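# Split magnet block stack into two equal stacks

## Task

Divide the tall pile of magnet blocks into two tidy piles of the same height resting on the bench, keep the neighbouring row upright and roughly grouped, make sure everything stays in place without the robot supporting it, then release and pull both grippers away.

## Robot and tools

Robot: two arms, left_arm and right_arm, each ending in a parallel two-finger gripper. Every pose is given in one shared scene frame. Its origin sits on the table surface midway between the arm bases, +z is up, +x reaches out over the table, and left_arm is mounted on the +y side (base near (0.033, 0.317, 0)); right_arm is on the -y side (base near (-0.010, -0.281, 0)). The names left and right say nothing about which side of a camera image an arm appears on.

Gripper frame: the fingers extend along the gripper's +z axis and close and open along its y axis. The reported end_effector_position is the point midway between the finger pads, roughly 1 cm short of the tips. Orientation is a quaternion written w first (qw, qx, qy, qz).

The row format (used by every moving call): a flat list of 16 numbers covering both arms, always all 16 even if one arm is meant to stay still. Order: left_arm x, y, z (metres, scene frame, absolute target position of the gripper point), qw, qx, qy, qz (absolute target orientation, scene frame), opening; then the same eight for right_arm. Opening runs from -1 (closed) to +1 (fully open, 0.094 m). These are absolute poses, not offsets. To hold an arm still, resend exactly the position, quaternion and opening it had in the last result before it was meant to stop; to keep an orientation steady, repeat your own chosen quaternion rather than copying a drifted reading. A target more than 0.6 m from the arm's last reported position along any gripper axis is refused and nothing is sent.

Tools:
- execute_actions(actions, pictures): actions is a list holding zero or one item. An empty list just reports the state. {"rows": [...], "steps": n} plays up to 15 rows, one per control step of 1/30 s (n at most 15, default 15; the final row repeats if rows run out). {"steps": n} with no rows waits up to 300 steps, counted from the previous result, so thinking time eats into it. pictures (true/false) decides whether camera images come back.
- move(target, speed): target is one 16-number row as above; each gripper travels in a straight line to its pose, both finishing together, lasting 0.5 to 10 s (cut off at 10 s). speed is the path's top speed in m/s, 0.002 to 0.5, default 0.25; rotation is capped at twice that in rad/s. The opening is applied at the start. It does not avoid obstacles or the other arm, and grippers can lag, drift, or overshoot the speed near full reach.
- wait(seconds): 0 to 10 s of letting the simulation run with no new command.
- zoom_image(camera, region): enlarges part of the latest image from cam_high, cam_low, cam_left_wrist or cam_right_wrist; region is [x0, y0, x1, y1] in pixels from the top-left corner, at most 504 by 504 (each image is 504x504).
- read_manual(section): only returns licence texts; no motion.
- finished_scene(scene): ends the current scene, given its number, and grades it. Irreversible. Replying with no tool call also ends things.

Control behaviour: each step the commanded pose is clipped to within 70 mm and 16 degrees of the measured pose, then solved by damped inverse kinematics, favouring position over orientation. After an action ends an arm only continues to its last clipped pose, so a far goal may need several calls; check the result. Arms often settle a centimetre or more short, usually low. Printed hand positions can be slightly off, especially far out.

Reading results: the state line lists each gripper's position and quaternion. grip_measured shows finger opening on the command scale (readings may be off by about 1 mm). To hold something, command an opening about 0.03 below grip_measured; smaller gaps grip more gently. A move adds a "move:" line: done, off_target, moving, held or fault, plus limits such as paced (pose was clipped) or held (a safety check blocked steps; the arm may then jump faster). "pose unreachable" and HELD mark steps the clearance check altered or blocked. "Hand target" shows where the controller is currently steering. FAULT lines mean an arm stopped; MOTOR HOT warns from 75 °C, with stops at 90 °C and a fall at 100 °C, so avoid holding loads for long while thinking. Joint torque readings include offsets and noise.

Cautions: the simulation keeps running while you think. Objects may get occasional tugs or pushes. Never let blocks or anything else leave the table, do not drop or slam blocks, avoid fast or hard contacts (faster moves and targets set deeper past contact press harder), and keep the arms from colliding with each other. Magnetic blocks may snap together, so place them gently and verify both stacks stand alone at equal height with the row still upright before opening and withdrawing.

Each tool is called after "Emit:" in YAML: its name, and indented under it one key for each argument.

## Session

Emit:
execute_actions:
  actions: []

Scene clock: 0.00 s of 4600.00 s.
left_arm: end_effector_position=(+0.2677, +0.1047, +0.1340) grip_measured=+1.000 end_effector_quat_wxyz=(+0.019, +0.976, +0.215, +0.021) | right_arm: end_effector_position=(+0.0346, +0.0172, +0.2967) grip_measured=+1.000 end_effector_quat_wxyz=(+0.276, -0.296, +0.906, +0.126)
Joint positions: left_arm=[-0.839  1.688  1.453 -1.281 -0.013  1.964  0.094] | right_arm=[ 1.794  1.443  1.729 -1.47   0.493  0.973  0.094]
Joint velocities: left_arm=[-0.007 -0.007 -0.012 -0.066  0.022 -0.095  0.   ] | right_arm=[ 0.017  0.002 -0.017 -0.037  0.037  0.022  0.   ]
Joint torques (N m, as the arm reports them, + toward a larger angle): no reading
Motor temperatures (°C, as the motors report them): left_arm=[24 23 24 25 21 21] | right_arm=[20 24 24 25 21 23]
Hand target (left_arm): +0.267, +0.104, +0.140; +0.027, +0.976, +0.215, +0.023
Hand target (right_arm): +0.036, +0.016, +0.302; +0.282, -0.292, +0.904, +0.132

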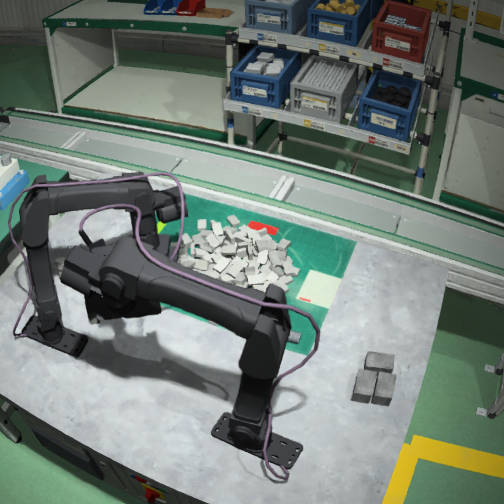

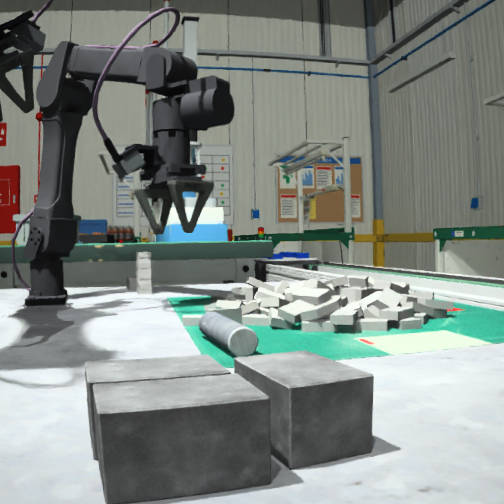

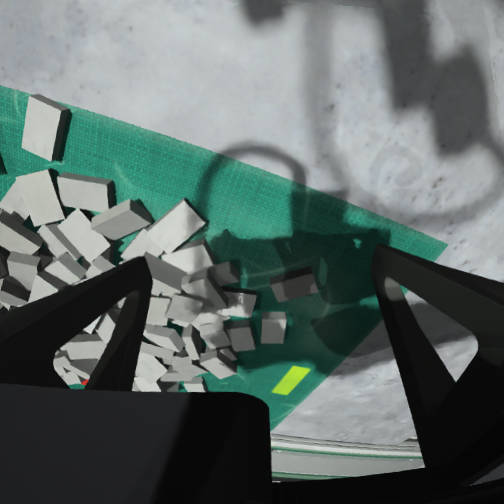

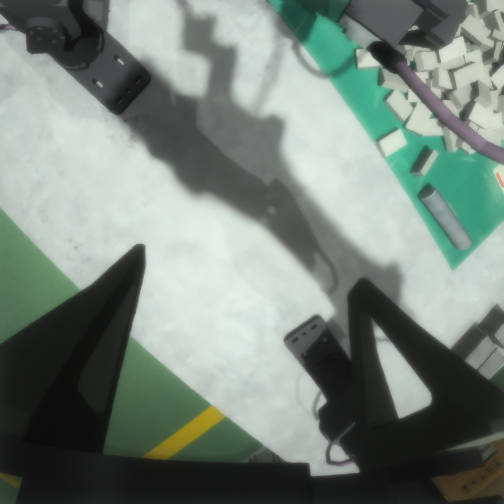

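Emit:
move:
  target: [0.2677,0.1047,0.134,0.019,0.976,0.215,0.021,1,0.15,-0.2,0.28,0.3,-0.1,0.95,0.03,1]

Emit:
move:
  target: [0.24,0.33,0.19,0,0.707,0.707,0,1,0.15,-0.2,0.28,0.3,-0.1,0.95,0.03,1]

Emit:
zoom_image:
  camera: "cam_low"
  region: [90, 200, 200, 310]

Scene clock: 3.97 s of 4600.00 s.
left_arm: end_effector_position=(+0.2677, +0.1047, +0.1340) grip_measured=+1.000 end_effector_quat_wxyz=(+0.019, +0.976, +0.215, +0.021) | right_arm: end_effector_position=(+0.1465, -0.2015, +0.2814) grip_measured=+1.000 end_effector_quat_wxyz=(+0.307, -0.100, +0.946, +0.021)
Joint positions: left_arm=[-0.839  1.688  1.453 -1.281 -0.013  1.964  0.094] | right_arm=[ 0.933  0.892  1.354 -1.516  0.371  0.532  0.094]
Joint velocities: left_arm=[-0.002  0.002 -0.002 -0.007  0.051  0.066  0.   ] | right_arm=[-0.002 -0.002 -0.002 -0.022 -0.066 -0.066  0.   ]
Joint torques (N m, as the arm reports them, + toward a larger angle): left_arm=[ 0.06 -7.1   6.93  0.27 -0.01  0.01] | right_arm=[-0.57 -1.    4.05  1.2   0.17 -0.11]
Motor temperatures (°C, as the motors report them): left_arm=[24 24 24 25 21 21] | right_arm=[20 24 24 25 21 23]
Hand target (left_arm): +0.268, +0.105, +0.134; +0.019, +0.976, +0.215, +0.021
Hand target (right_arm): +0.146, -0.202, +0.279; +0.309, -0.101, +0.945, +0.024
Off the commanded pose (left_arm): 0.000 m, 0 deg.
Off the commanded pose (right_arm): 0.004 m, 1 deg.
move: done

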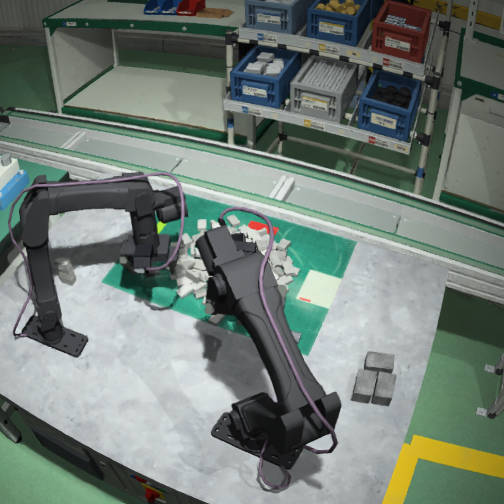

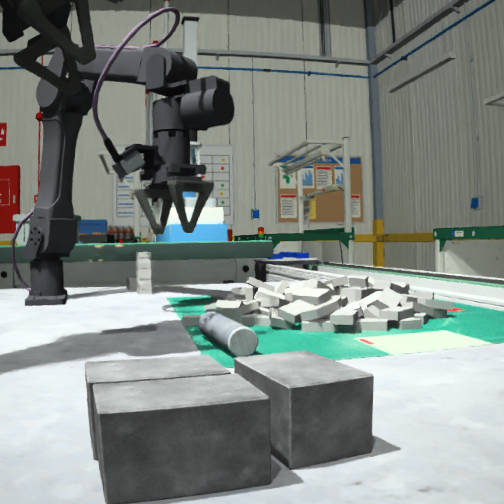

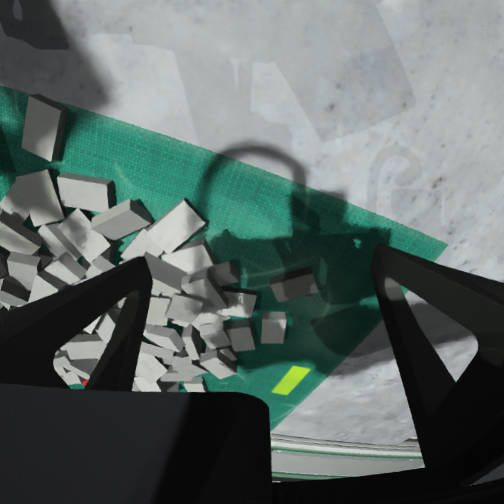

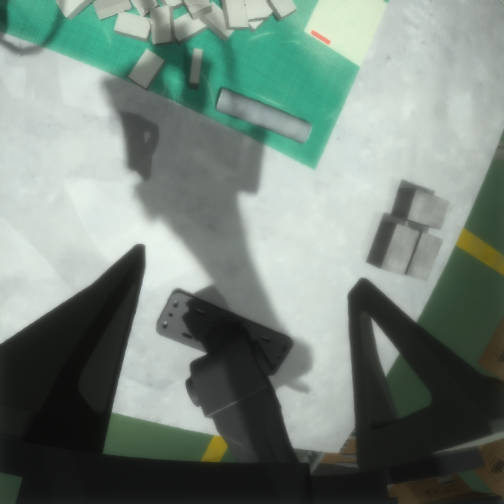

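Scene clock: 6.63 s of 4600.00 s.
left_arm: end_effector_position=(+0.2381, +0.3329, +0.1769) grip_measured=+1.000 end_effector_quat_wxyz=(-0.017, +0.711, +0.703, +0.003) | right_arm: end_effector_position=(+0.1469, -0.2024, +0.2798) grip_measured=+1.000 end_effector_quat_wxyz=(+0.298, -0.100, +0.949, +0.027)
Joint positions: left_arm=[-0.046  1.353  1.308 -1.543 -0.029  1.63   0.094] | right_arm=[ 0.882  0.892  1.354 -1.509  0.326  0.494  0.094]
Joint velocities: left_arm=[-0.007 -0.007 -0.002  0.007  0.007 -0.022  0.   ] | right_arm=[-0.002 -0.002 -0.002  0.007 -0.007 -0.022  0.   ]
Joint torques (N m, as the arm reports them, + toward a larger angle): left_arm=[ 0.8  -5.5   8.9  -0.05 -0.01 -0.02] | right_arm=[-0.49  0.79  5.44  1.21  0.08 -0.08]
Motor temperatures (°C, as the motors report them): left_arm=[24 24 25 25 21 21] | right_arm=[20 24 24 26 21 23]
Hand target (left_arm): +0.238, +0.334, +0.188; -0.005, +0.707, +0.707, +0.016
Hand target (right_arm): +0.150, -0.200, +0.280; +0.300, -0.100, +0.948, +0.029
Off the commanded pose (left_arm): 0.014 m, 2 deg.
Off the commanded pose (right_arm): 0.004 m, 0 deg.
joint sent to its limit (left arm) — the command would take joint 4 (wrist pitch) past its lower limit, so that joint was sent only as far as its limit.
move: off_target (left_arm)

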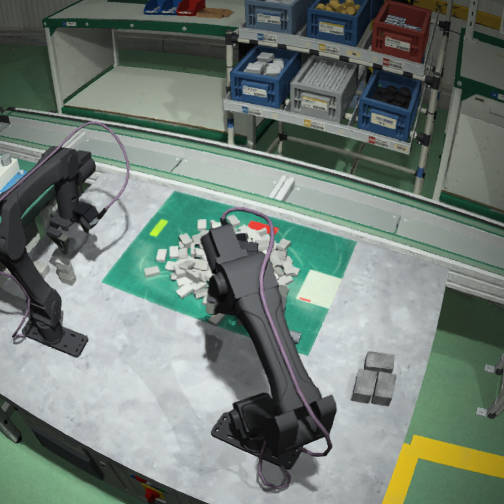

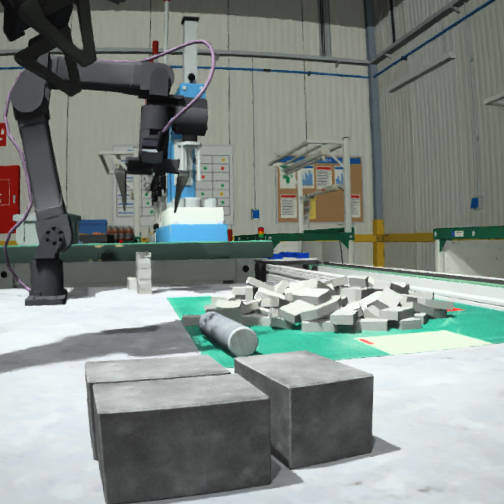

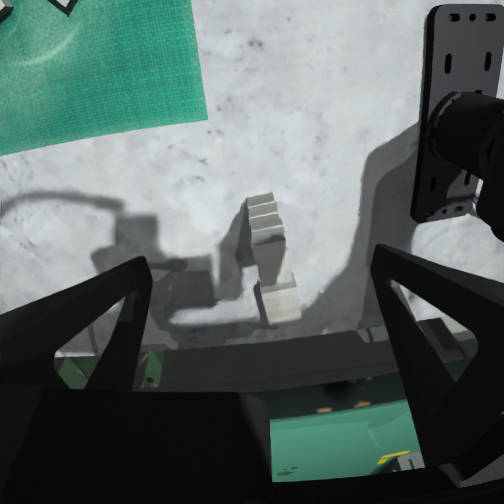

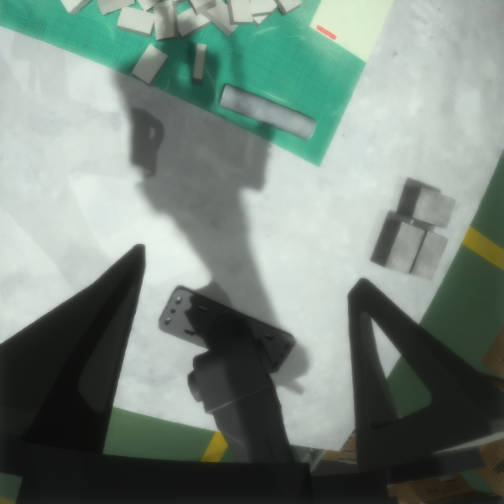

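Region (90, 200, 200, 310) of cam_low's 504x504 image, scaled by 4.582, with more detail than that image has.

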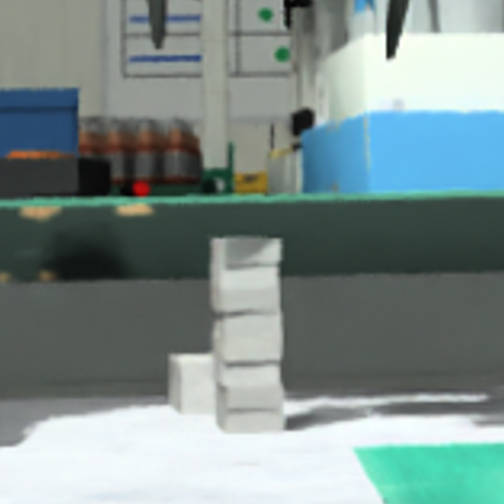

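Emit:
move:
  target: [0.228,0.39,0.115,0,0.69,0.724,0,1,0.15,-0.2,0.28,0.3,-0.1,0.95,0.03,1]
  speed: 0.12

Emit:
zoom_image:
  camera: "cam_low"
  region: [90, 200, 200, 310]

Emit:
zoom_image:
  camera: "cam_high"
  region: [0, 200, 120, 320]

Scene clock: 10.23 s of 4600.00 s.
left_arm: end_effector_position=(+0.2286, +0.3928, +0.1131) grip_measured=+1.000 end_effector_quat_wxyz=(-0.016, +0.690, +0.723, -0.003) | right_arm: end_effector_position=(+0.1467, -0.2018, +0.2798) grip_measured=+1.000 end_effector_quat_wxyz=(+0.298, -0.101, +0.949, +0.028)
Joint positions: left_arm=[ 0.249  1.353  1.054 -1.291 -0.026  1.867  0.094] | right_arm=[ 0.882  0.892  1.354 -1.509  0.323  0.492  0.094]
Joint velocities: left_arm=[-0.002 -0.017 -0.007  0.022 -0.037 -0.007  0.   ] | right_arm=[ 0.002 -0.007 -0.002  0.007 -0.066 -0.095  0.   ]
Joint torques (N m, as the arm reports them, + toward a larger angle): left_arm=[ 0.86 -5.35  6.2   0.14  0.13  0.06] | right_arm=[-0.77  0.89  5.61  1.2   0.13 -0.09]
Motor temperatures (°C, as the motors report them): left_arm=[24 24 25 25 21 21] | right_arm=[20 24 24 26 21 23]
Hand target (left_arm): +0.228, +0.392, +0.115; -0.005, +0.690, +0.724, +0.002
Hand target (right_arm): +0.150, -0.200, +0.280; +0.300, -0.100, +0.948, +0.030
Off the commanded pose (left_arm): 0.003 m, 2 deg.
Off the commanded pose (right_arm): 0.004 m, 0 deg.
move: done

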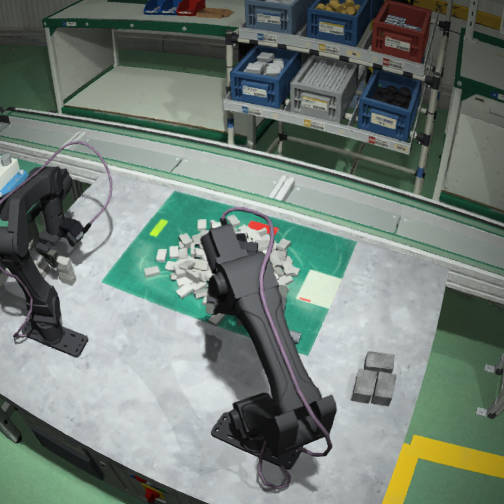

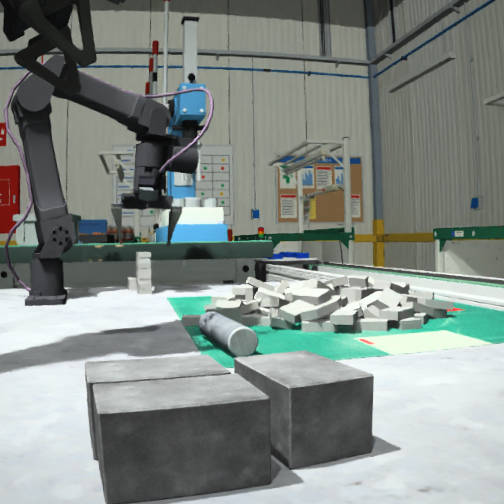

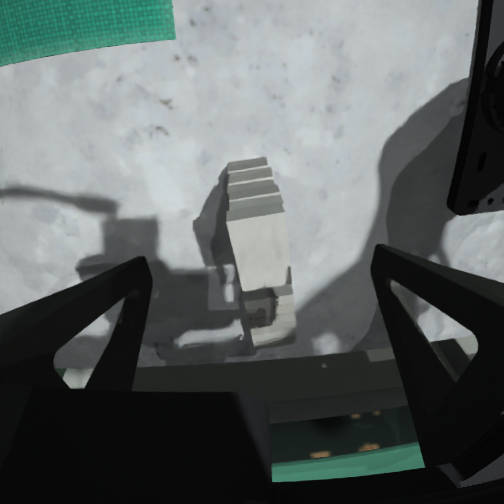

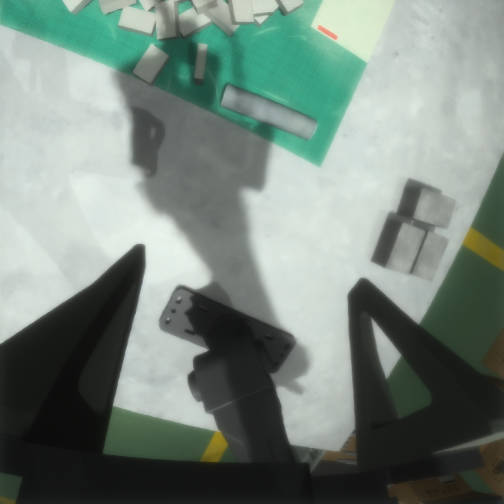

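Region (90, 200, 200, 310) of cam_low's 504x504 image, scaled by 4.582, with more detail than that image has.

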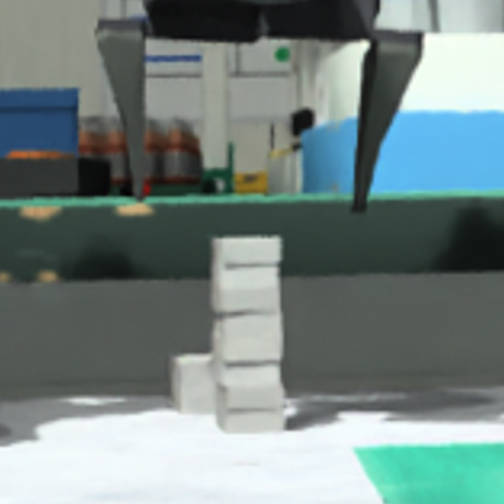

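Region (0, 200, 120, 320) of cam_high's 504x504 image, scaled by 4.200, with more detail than that image has.

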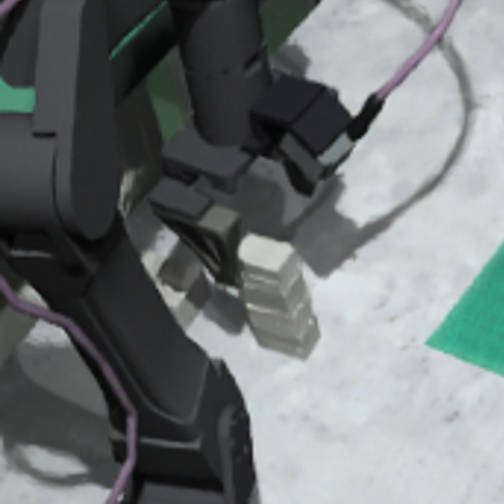

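Emit:
move:
  target: [0.228,0.398,0.066,0.015,0.67,0.742,0.015,0.1,0.15,-0.2,0.28,0.3,-0.1,0.95,0.03,1]
  speed: 0.06

Emit:
zoom_image:
  camera: "cam_low"
  region: [105, 225, 185, 305]

Scene clock: 14.23 s of 4600.00 s.
left_arm: end_effector_position=(+0.2284, +0.3994, +0.0642) grip_measured=+0.102 end_effector_quat_wxyz=(+0.003, +0.673, +0.740, +0.010) | right_arm: end_effector_position=(+0.1467, -0.2018, +0.2798) grip_measured=+1.000 end_effector_quat_wxyz=(+0.298, -0.101, +0.949, +0.028)
Joint positions: left_arm=[ 0.299  1.353  0.857 -1.053 -0.003  1.869  0.052] | right_arm=[ 0.882  0.892  1.354 -1.509  0.323  0.492  0.094]
Joint velocities: left_arm=[-0.012 -0.012  0.012  0.007 -0.081  0.022 -0.   ] | right_arm=[-0.002  0.002 -0.002 -0.066 -0.007 -0.007  0.   ]
Joint torques (N m, as the arm reports them, + toward a larger angle): left_arm=[ 0.88 -5.23  6.06  0.24  0.14  0.03] | right_arm=[-0.67  0.9   5.51  1.2   0.09 -0.1 ]
Motor temperatures (°C, as the motors report them): left_arm=[24 24 25 25 21 21] | right_arm=[20 24 25 27 21 23]
Hand target (left_arm): +0.229, +0.399, +0.066; +0.014, +0.670, +0.742, +0.015
Hand target (right_arm): +0.150, -0.200, +0.280; +0.300, -0.100, +0.948, +0.030
Off the commanded pose (left_arm): 0.002 m, 1 deg.
Off the commanded pose (right_arm): 0.004 m, 0 deg.
move: done

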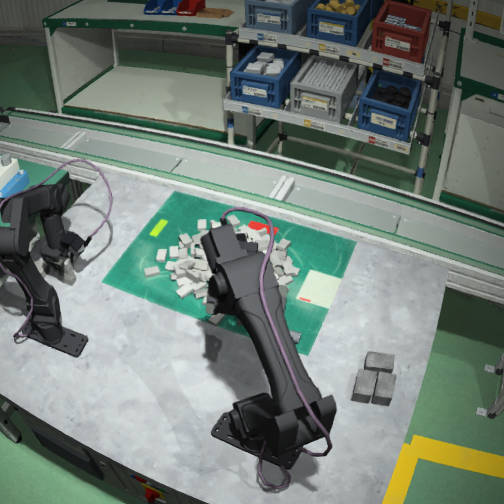

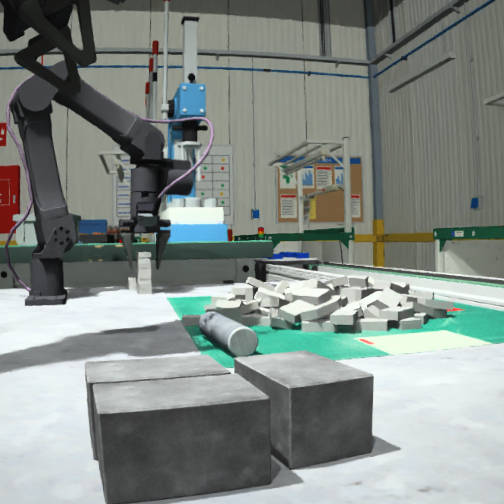

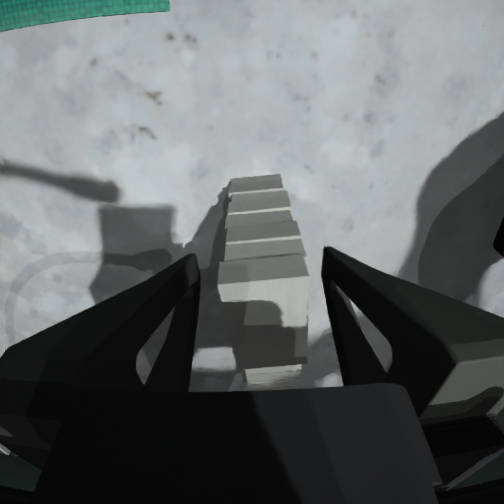

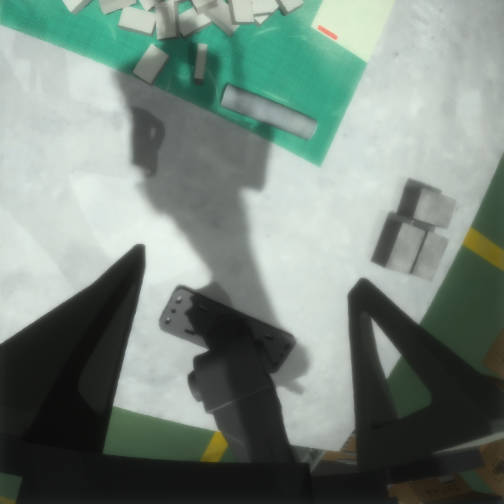

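Region (105, 225, 185, 305) of cam_low's 504x504 image, scaled by 6.300, with more detail than that image has.

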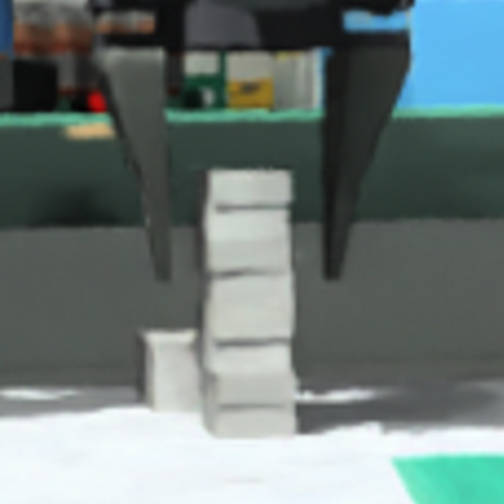

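Lower ~4mm.

Emit:
move:
  target: [0.228,0.398,0.061,0.015,0.67,0.742,0.015,0.1,0.15,-0.2,0.28,0.3,-0.1,0.95,0.03,1]
  speed: 0.03

Emit:
move:
  target: [0.228,0.398,0.061,0.015,0.67,0.742,0.015,-0.5,0.15,-0.2,0.28,0.3,-0.1,0.95,0.03,1]

Emit:
zoom_image:
  camera: "cam_low"
  region: [105, 225, 185, 305]

Scene clock: 19.57 s of 4600.00 s.
left_arm: end_effector_position=(+0.2276, +0.3989, +0.0595) grip_measured=+0.102 end_effector_quat_wxyz=(+0.004, +0.673, +0.740, +0.011) | right_arm: end_effector_position=(+0.1467, -0.2018, +0.2798) grip_measured=+1.000 end_effector_quat_wxyz=(+0.298, -0.101, +0.949, +0.028)
Joint positions: left_arm=[ 0.299  1.353  0.838 -1.032 -0.002  1.869  0.052] | right_arm=[ 0.882  0.892  1.354 -1.509  0.323  0.492  0.094]
Joint velocities: left_arm=[ 0.002 -0.007 -0.017 -0.022  0.051 -0.051 -0.001] | right_arm=[-0.007  0.002 -0.012  0.095 -0.051 -0.007  0.   ]
Joint torques (N m, as the arm reports them, + toward a larger angle): left_arm=[ 0.87 -5.1   5.98  0.24  0.15  0.02] | right_arm=[-0.74  0.84  5.43  1.19  0.11 -0.11]
Motor temperatures (°C, as the motors report them): left_arm=[24 24 25 25 21 21] | right_arm=[20 24 25 27 21 23]
Hand target (left_arm): +0.228, +0.398, +0.061; +0.015, +0.670, +0.742, +0.015
Hand target (right_arm): +0.150, -0.200, +0.280; +0.300, -0.100, +0.948, +0.030
Off the commanded pose (left_arm): 0.002 m, 1 deg.
Off the commanded pose (right_arm): 0.004 m, 0 deg.
After step 90, 1.63 s passed at rest.
move: done

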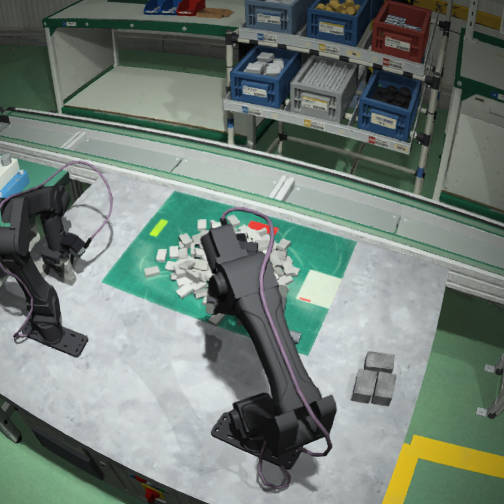

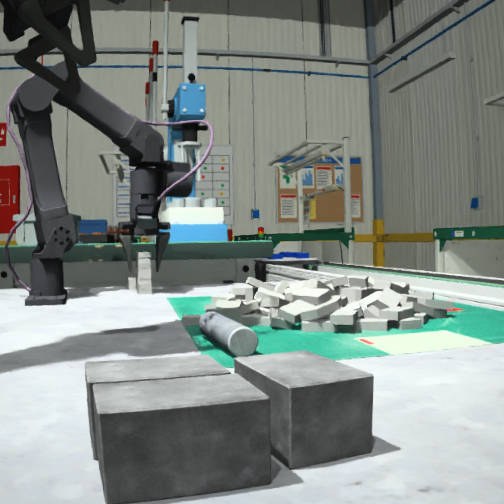

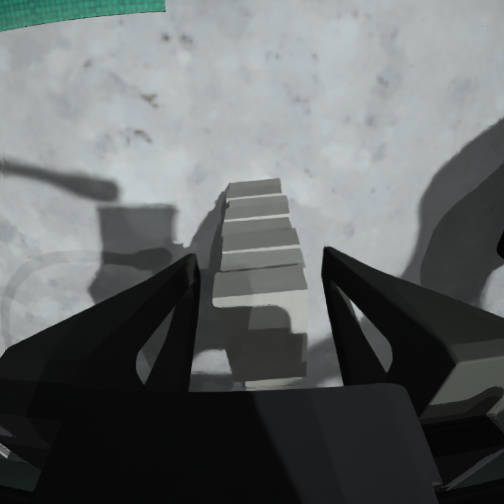

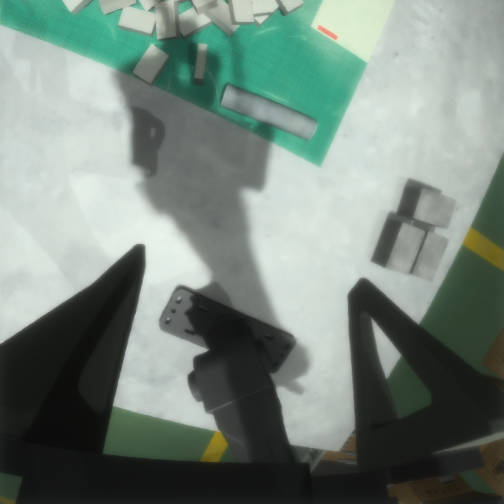

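Scene clock: 20.27 s of 4600.00 s.
left_arm: end_effector_position=(+0.2278, +0.3991, +0.0595) grip_measured=-0.476 end_effector_quat_wxyz=(+0.004, +0.673, +0.740, +0.011) | right_arm: end_effector_position=(+0.1467, -0.2018, +0.2798) grip_measured=+1.000 end_effector_quat_wxyz=(+0.298, -0.101, +0.949, +0.028)
Joint positions: left_arm=[ 0.299  1.353  0.838 -1.031 -0.002  1.869  0.025] | right_arm=[ 0.882  0.892  1.354 -1.509  0.323  0.492  0.094]
Joint velocities: left_arm=[ 0.002  0.002 -0.012  0.051 -0.051 -0.022 -0.001] | right_arm=[-0.007  0.002 -0.012 -0.022  0.007  0.022  0.   ]
Joint torques (N m, as the arm reports them, + toward a larger angle): left_arm=[ 0.84 -5.14  5.96  0.26  0.14  0.02] | right_arm=[-0.83  0.75  5.42  1.19  0.08 -0.1 ]
Motor temperatures (°C, as the motors report them): left_arm=[24 24 25 25 21 21] | right_arm=[20 24 25 27 21 23]
Hand target (left_arm): +0.228, +0.398, +0.061; +0.015, +0.670, +0.742, +0.015
Hand target (right_arm): +0.150, -0.200, +0.280; +0.300, -0.100, +0.948, +0.030
Off the commanded pose (left_arm): 0.002 m, 1 deg.
Off the commanded pose (right_arm): 0.004 m, 0 deg.
move: done

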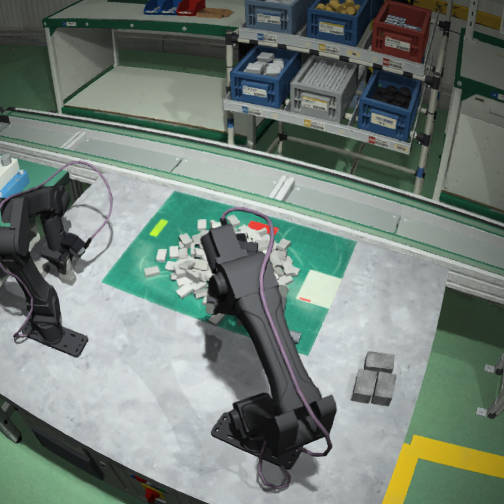

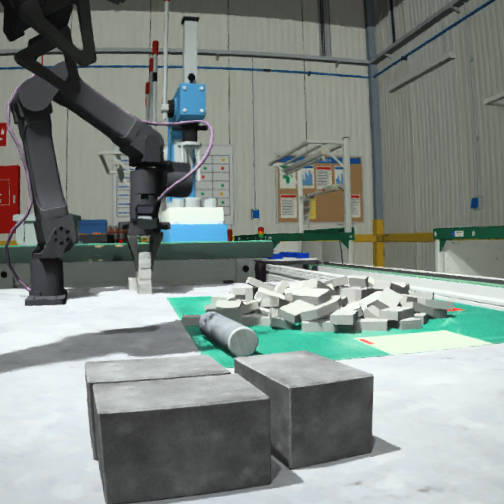

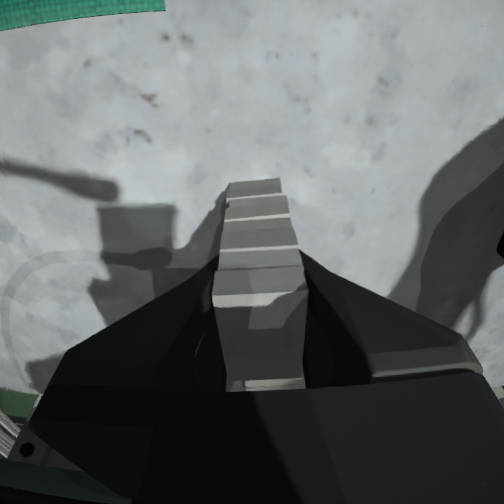

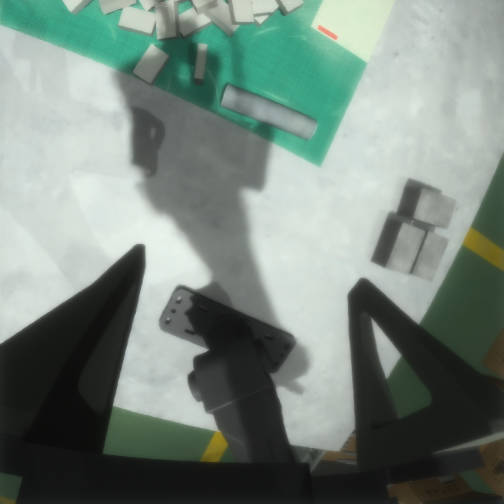

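Region (105, 225, 185, 305) of cam_low's 504x504 image, scaled by 6.300, with more detail than that image has.

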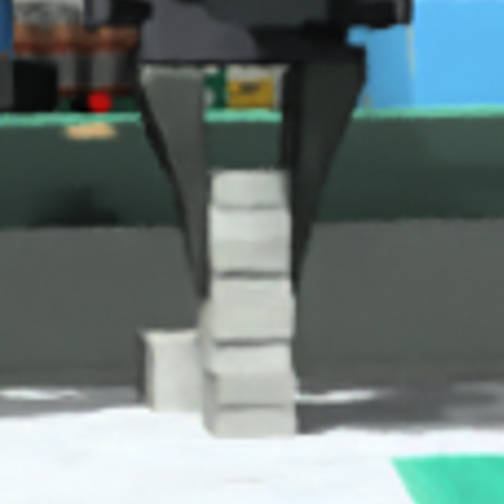

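Lift keeping wrist pitch nearly fixed, so the elbow does the lifting.

Emit:
move:
  target: [0.248,0.406,0.1,0.05,0.67,0.742,0.06,-0.51,0.15,-0.2,0.28,0.3,-0.1,0.95,0.03,1]
  speed: 0.04

Emit:
move:
  target: [0.34,0.4,0.1,0.015,0.67,0.742,0.015,-0.51,0.15,-0.2,0.28,0.3,-0.1,0.95,0.03,1]
  speed: 0.1

Emit:
move:
  target: [0.34,0.4,0.032,0.015,0.67,0.742,0.015,-0.51,0.15,-0.2,0.28,0.3,-0.1,0.95,0.03,1]
  speed: 0.04

Emit:
zoom_image:
  camera: "cam_low"
  region: [115, 215, 235, 310]

Scene clock: 25.40 s of 4600.00 s.
left_arm: end_effector_position=(+0.2385, +0.4035, +0.0836) grip_measured=-0.476 end_effector_quat_wxyz=(+0.030, +0.670, +0.741, +0.037) | right_arm: end_effector_position=(+0.1467, -0.2018, +0.2798) grip_measured=+1.000 end_effector_quat_wxyz=(+0.298, -0.101, +0.949, +0.028)
Joint positions: left_arm=[ 0.32   1.309  0.899 -1.068  0.024  1.883  0.025] | right_arm=[ 0.882  0.892  1.354 -1.509  0.323  0.492  0.094]
Joint velocities: left_arm=[-0.022  0.002 -0.007 -0.037 -0.037 -0.022  0.   ] | right_arm=[-0.002  0.002 -0.017  0.051  0.037  0.037  0.   ]
Joint torques (N m, as the arm reports them, + toward a larger angle): left_arm=[ 0.89 -5.94 10.2   0.22  0.16  0.06] | right_arm=[-0.68  0.82  5.32  1.18  0.1  -0.14]
Motor temperatures (°C, as the motors report them): left_arm=[24 24 25 25 21 21] | right_arm=[20 24 25 28 21 23]
Hand target (left_arm): +0.246, +0.406, +0.101; +0.050, +0.668, +0.740, +0.060
Hand target (right_arm): +0.150, -0.200, +0.280; +0.300, -0.100, +0.948, +0.030
Off the commanded pose (left_arm): 0.019 m, 3 deg.
Off the commanded pose (right_arm): 0.004 m, 0 deg.
After step 90, 0.20 s passed at rest.
move: off_target (left_arm)

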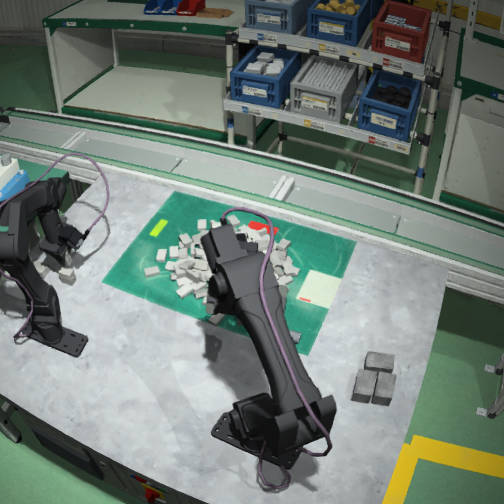

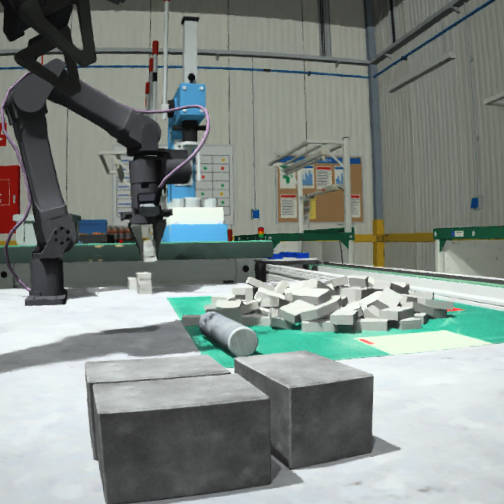

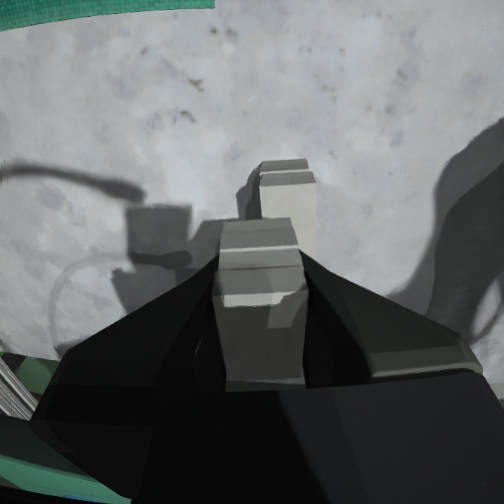

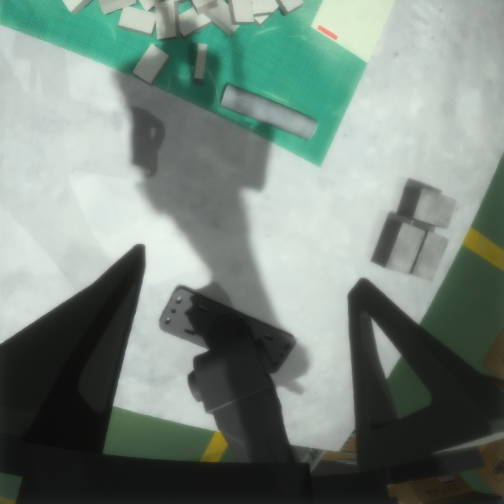

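Scene clock: 27.00 s of 4600.00 s.
left_arm: end_effector_position=(+0.3332, +0.3999, +0.0881) grip_measured=-0.476 end_effector_quat_wxyz=(+0.010, +0.669, +0.743, +0.002) | right_arm: end_effector_position=(+0.1467, -0.2018, +0.2798) grip_measured=+1.000 end_effector_quat_wxyz=(+0.298, -0.101, +0.949, +0.028)
Joint positions: left_arm=[ 0.181  1.722  1.31  -1.144  0.015  1.741  0.025] | right_arm=[ 0.882  0.892  1.354 -1.509  0.323  0.492  0.094]
Joint velocities: left_arm=[-0.022 -0.007  0.012  0.022 -0.051 -0.037 -0.001] | right_arm=[-0.017  0.002 -0.007 -0.022 -0.022  0.081  0.   ]
Joint torques (N m, as the arm reports them, + toward a larger angle): left_arm=[-0.62 -7.98  9.95 -0.03 -0.01 -0.04] | right_arm=[-0.77  0.85  5.68  1.24  0.07 -0.11]
Motor temperatures (°C, as the motors report them): left_arm=[24 24 26 25 21 21] | right_arm=[20 24 25 28 21 23]
Hand target (left_arm): +0.340, +0.399, +0.101; +0.018, +0.670, +0.742, +0.015
Hand target (right_arm): +0.150, -0.200, +0.280; +0.300, -0.100, +0.948, +0.030
Off the commanded pose (left_arm): 0.014 m, 2 deg.
Off the commanded pose (right_arm): 0.004 m, 0 deg.
move: off_target (left_arm)

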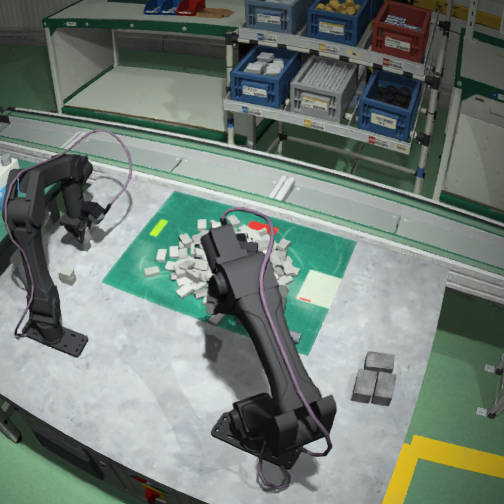

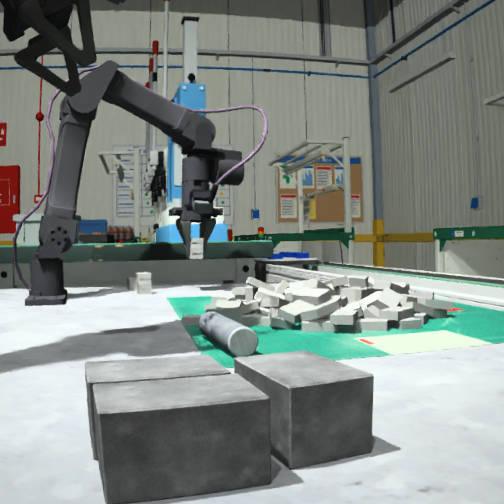

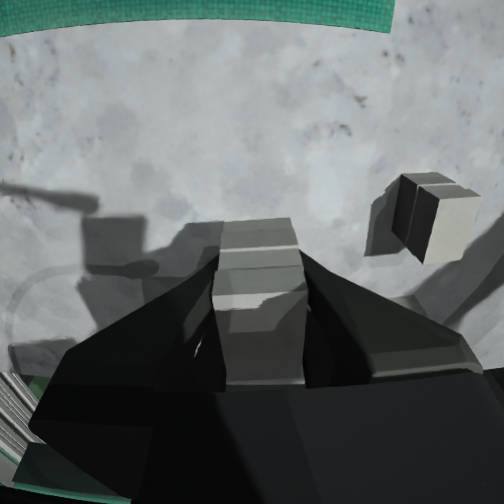

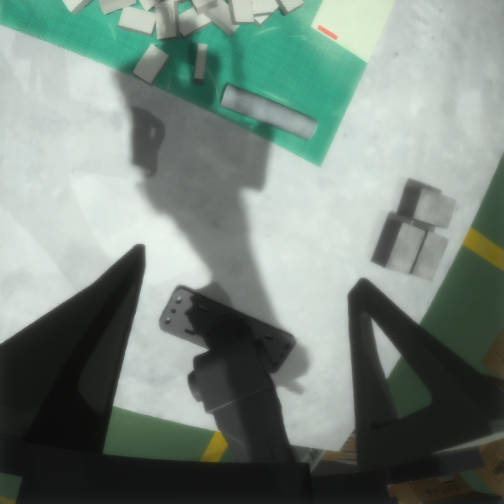

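Scene clock: 28.83 s of 4600.00 s.
left_arm: end_effector_position=(+0.3381, +0.4020, +0.0284) grip_measured=-0.476 end_effector_quat_wxyz=(+0.012, +0.669, +0.744, +0.008) | right_arm: end_effector_position=(+0.1467, -0.2018, +0.2798) grip_measured=+1.000 end_effector_quat_wxyz=(+0.298, -0.101, +0.949, +0.028)
Joint positions: left_arm=[ 0.181  1.795  1.151 -0.901  0.011  1.739  0.025] | right_arm=[ 0.882  0.892  1.354 -1.509  0.323  0.492  0.094]
Joint velocities: left_arm=[-0.007 -0.007 -0.017 -0.022 -0.007  0.022 -0.001] | right_arm=[-0.007  0.002  0.017 -0.007 -0.066  0.007  0.   ]
Joint torques (N m, as the arm reports them, + toward a larger angle): left_arm=[-0.67 -8.28  6.56  0.23  0.   -0.03] | right_arm=[-0.94  0.7   5.34  1.2   0.13 -0.13]
Motor temperatures (°C, as the motors report them): left_arm=[24 25 26 25 21 21] | right_arm=[20 24 25 28 21 23]
Hand target (left_arm): +0.341, +0.400, +0.032; +0.015, +0.670, +0.742, +0.015
Hand target (right_arm): +0.150, -0.200, +0.280; +0.300, -0.100, +0.948, +0.030
Off the commanded pose (left_arm): 0.005 m, 1 deg.
Off the commanded pose (right_arm): 0.004 m, 0 deg.
move: done

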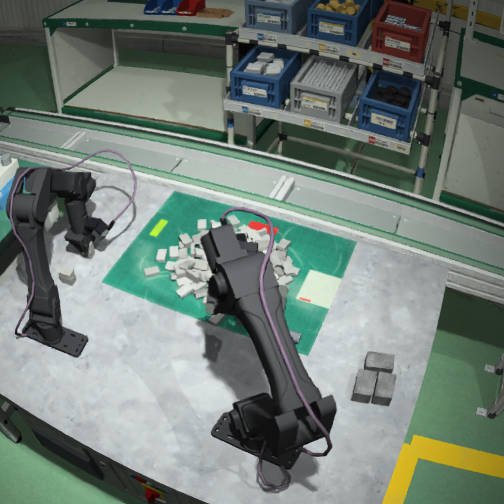

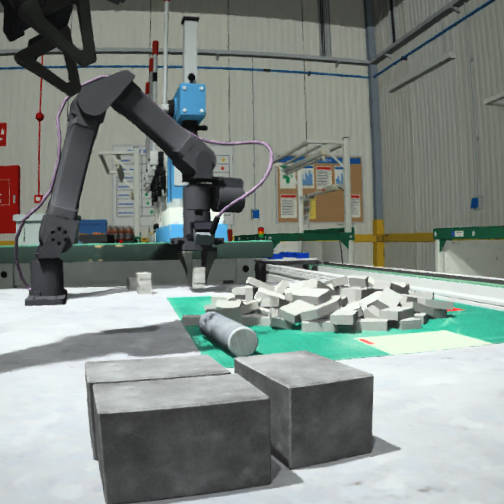

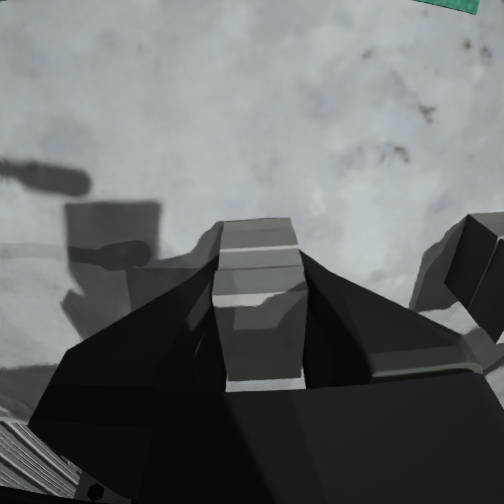

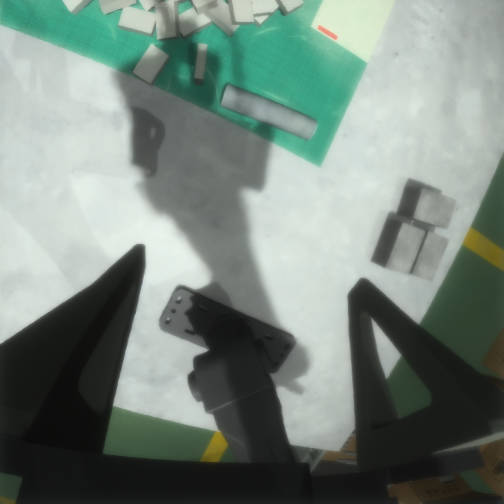

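Region (115, 215, 235, 310) of cam_low's 504x504 image, scaled by 4.200, with more detail than that image has; it fills the top 399 rows of this view, and the rest is white.

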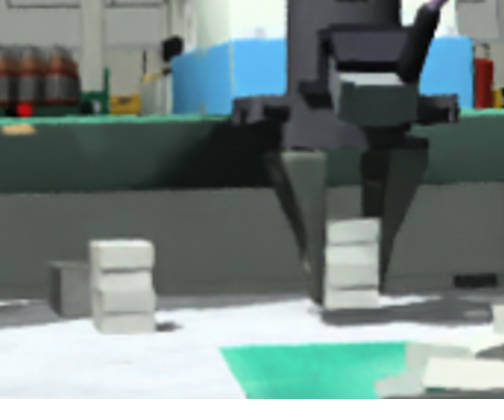

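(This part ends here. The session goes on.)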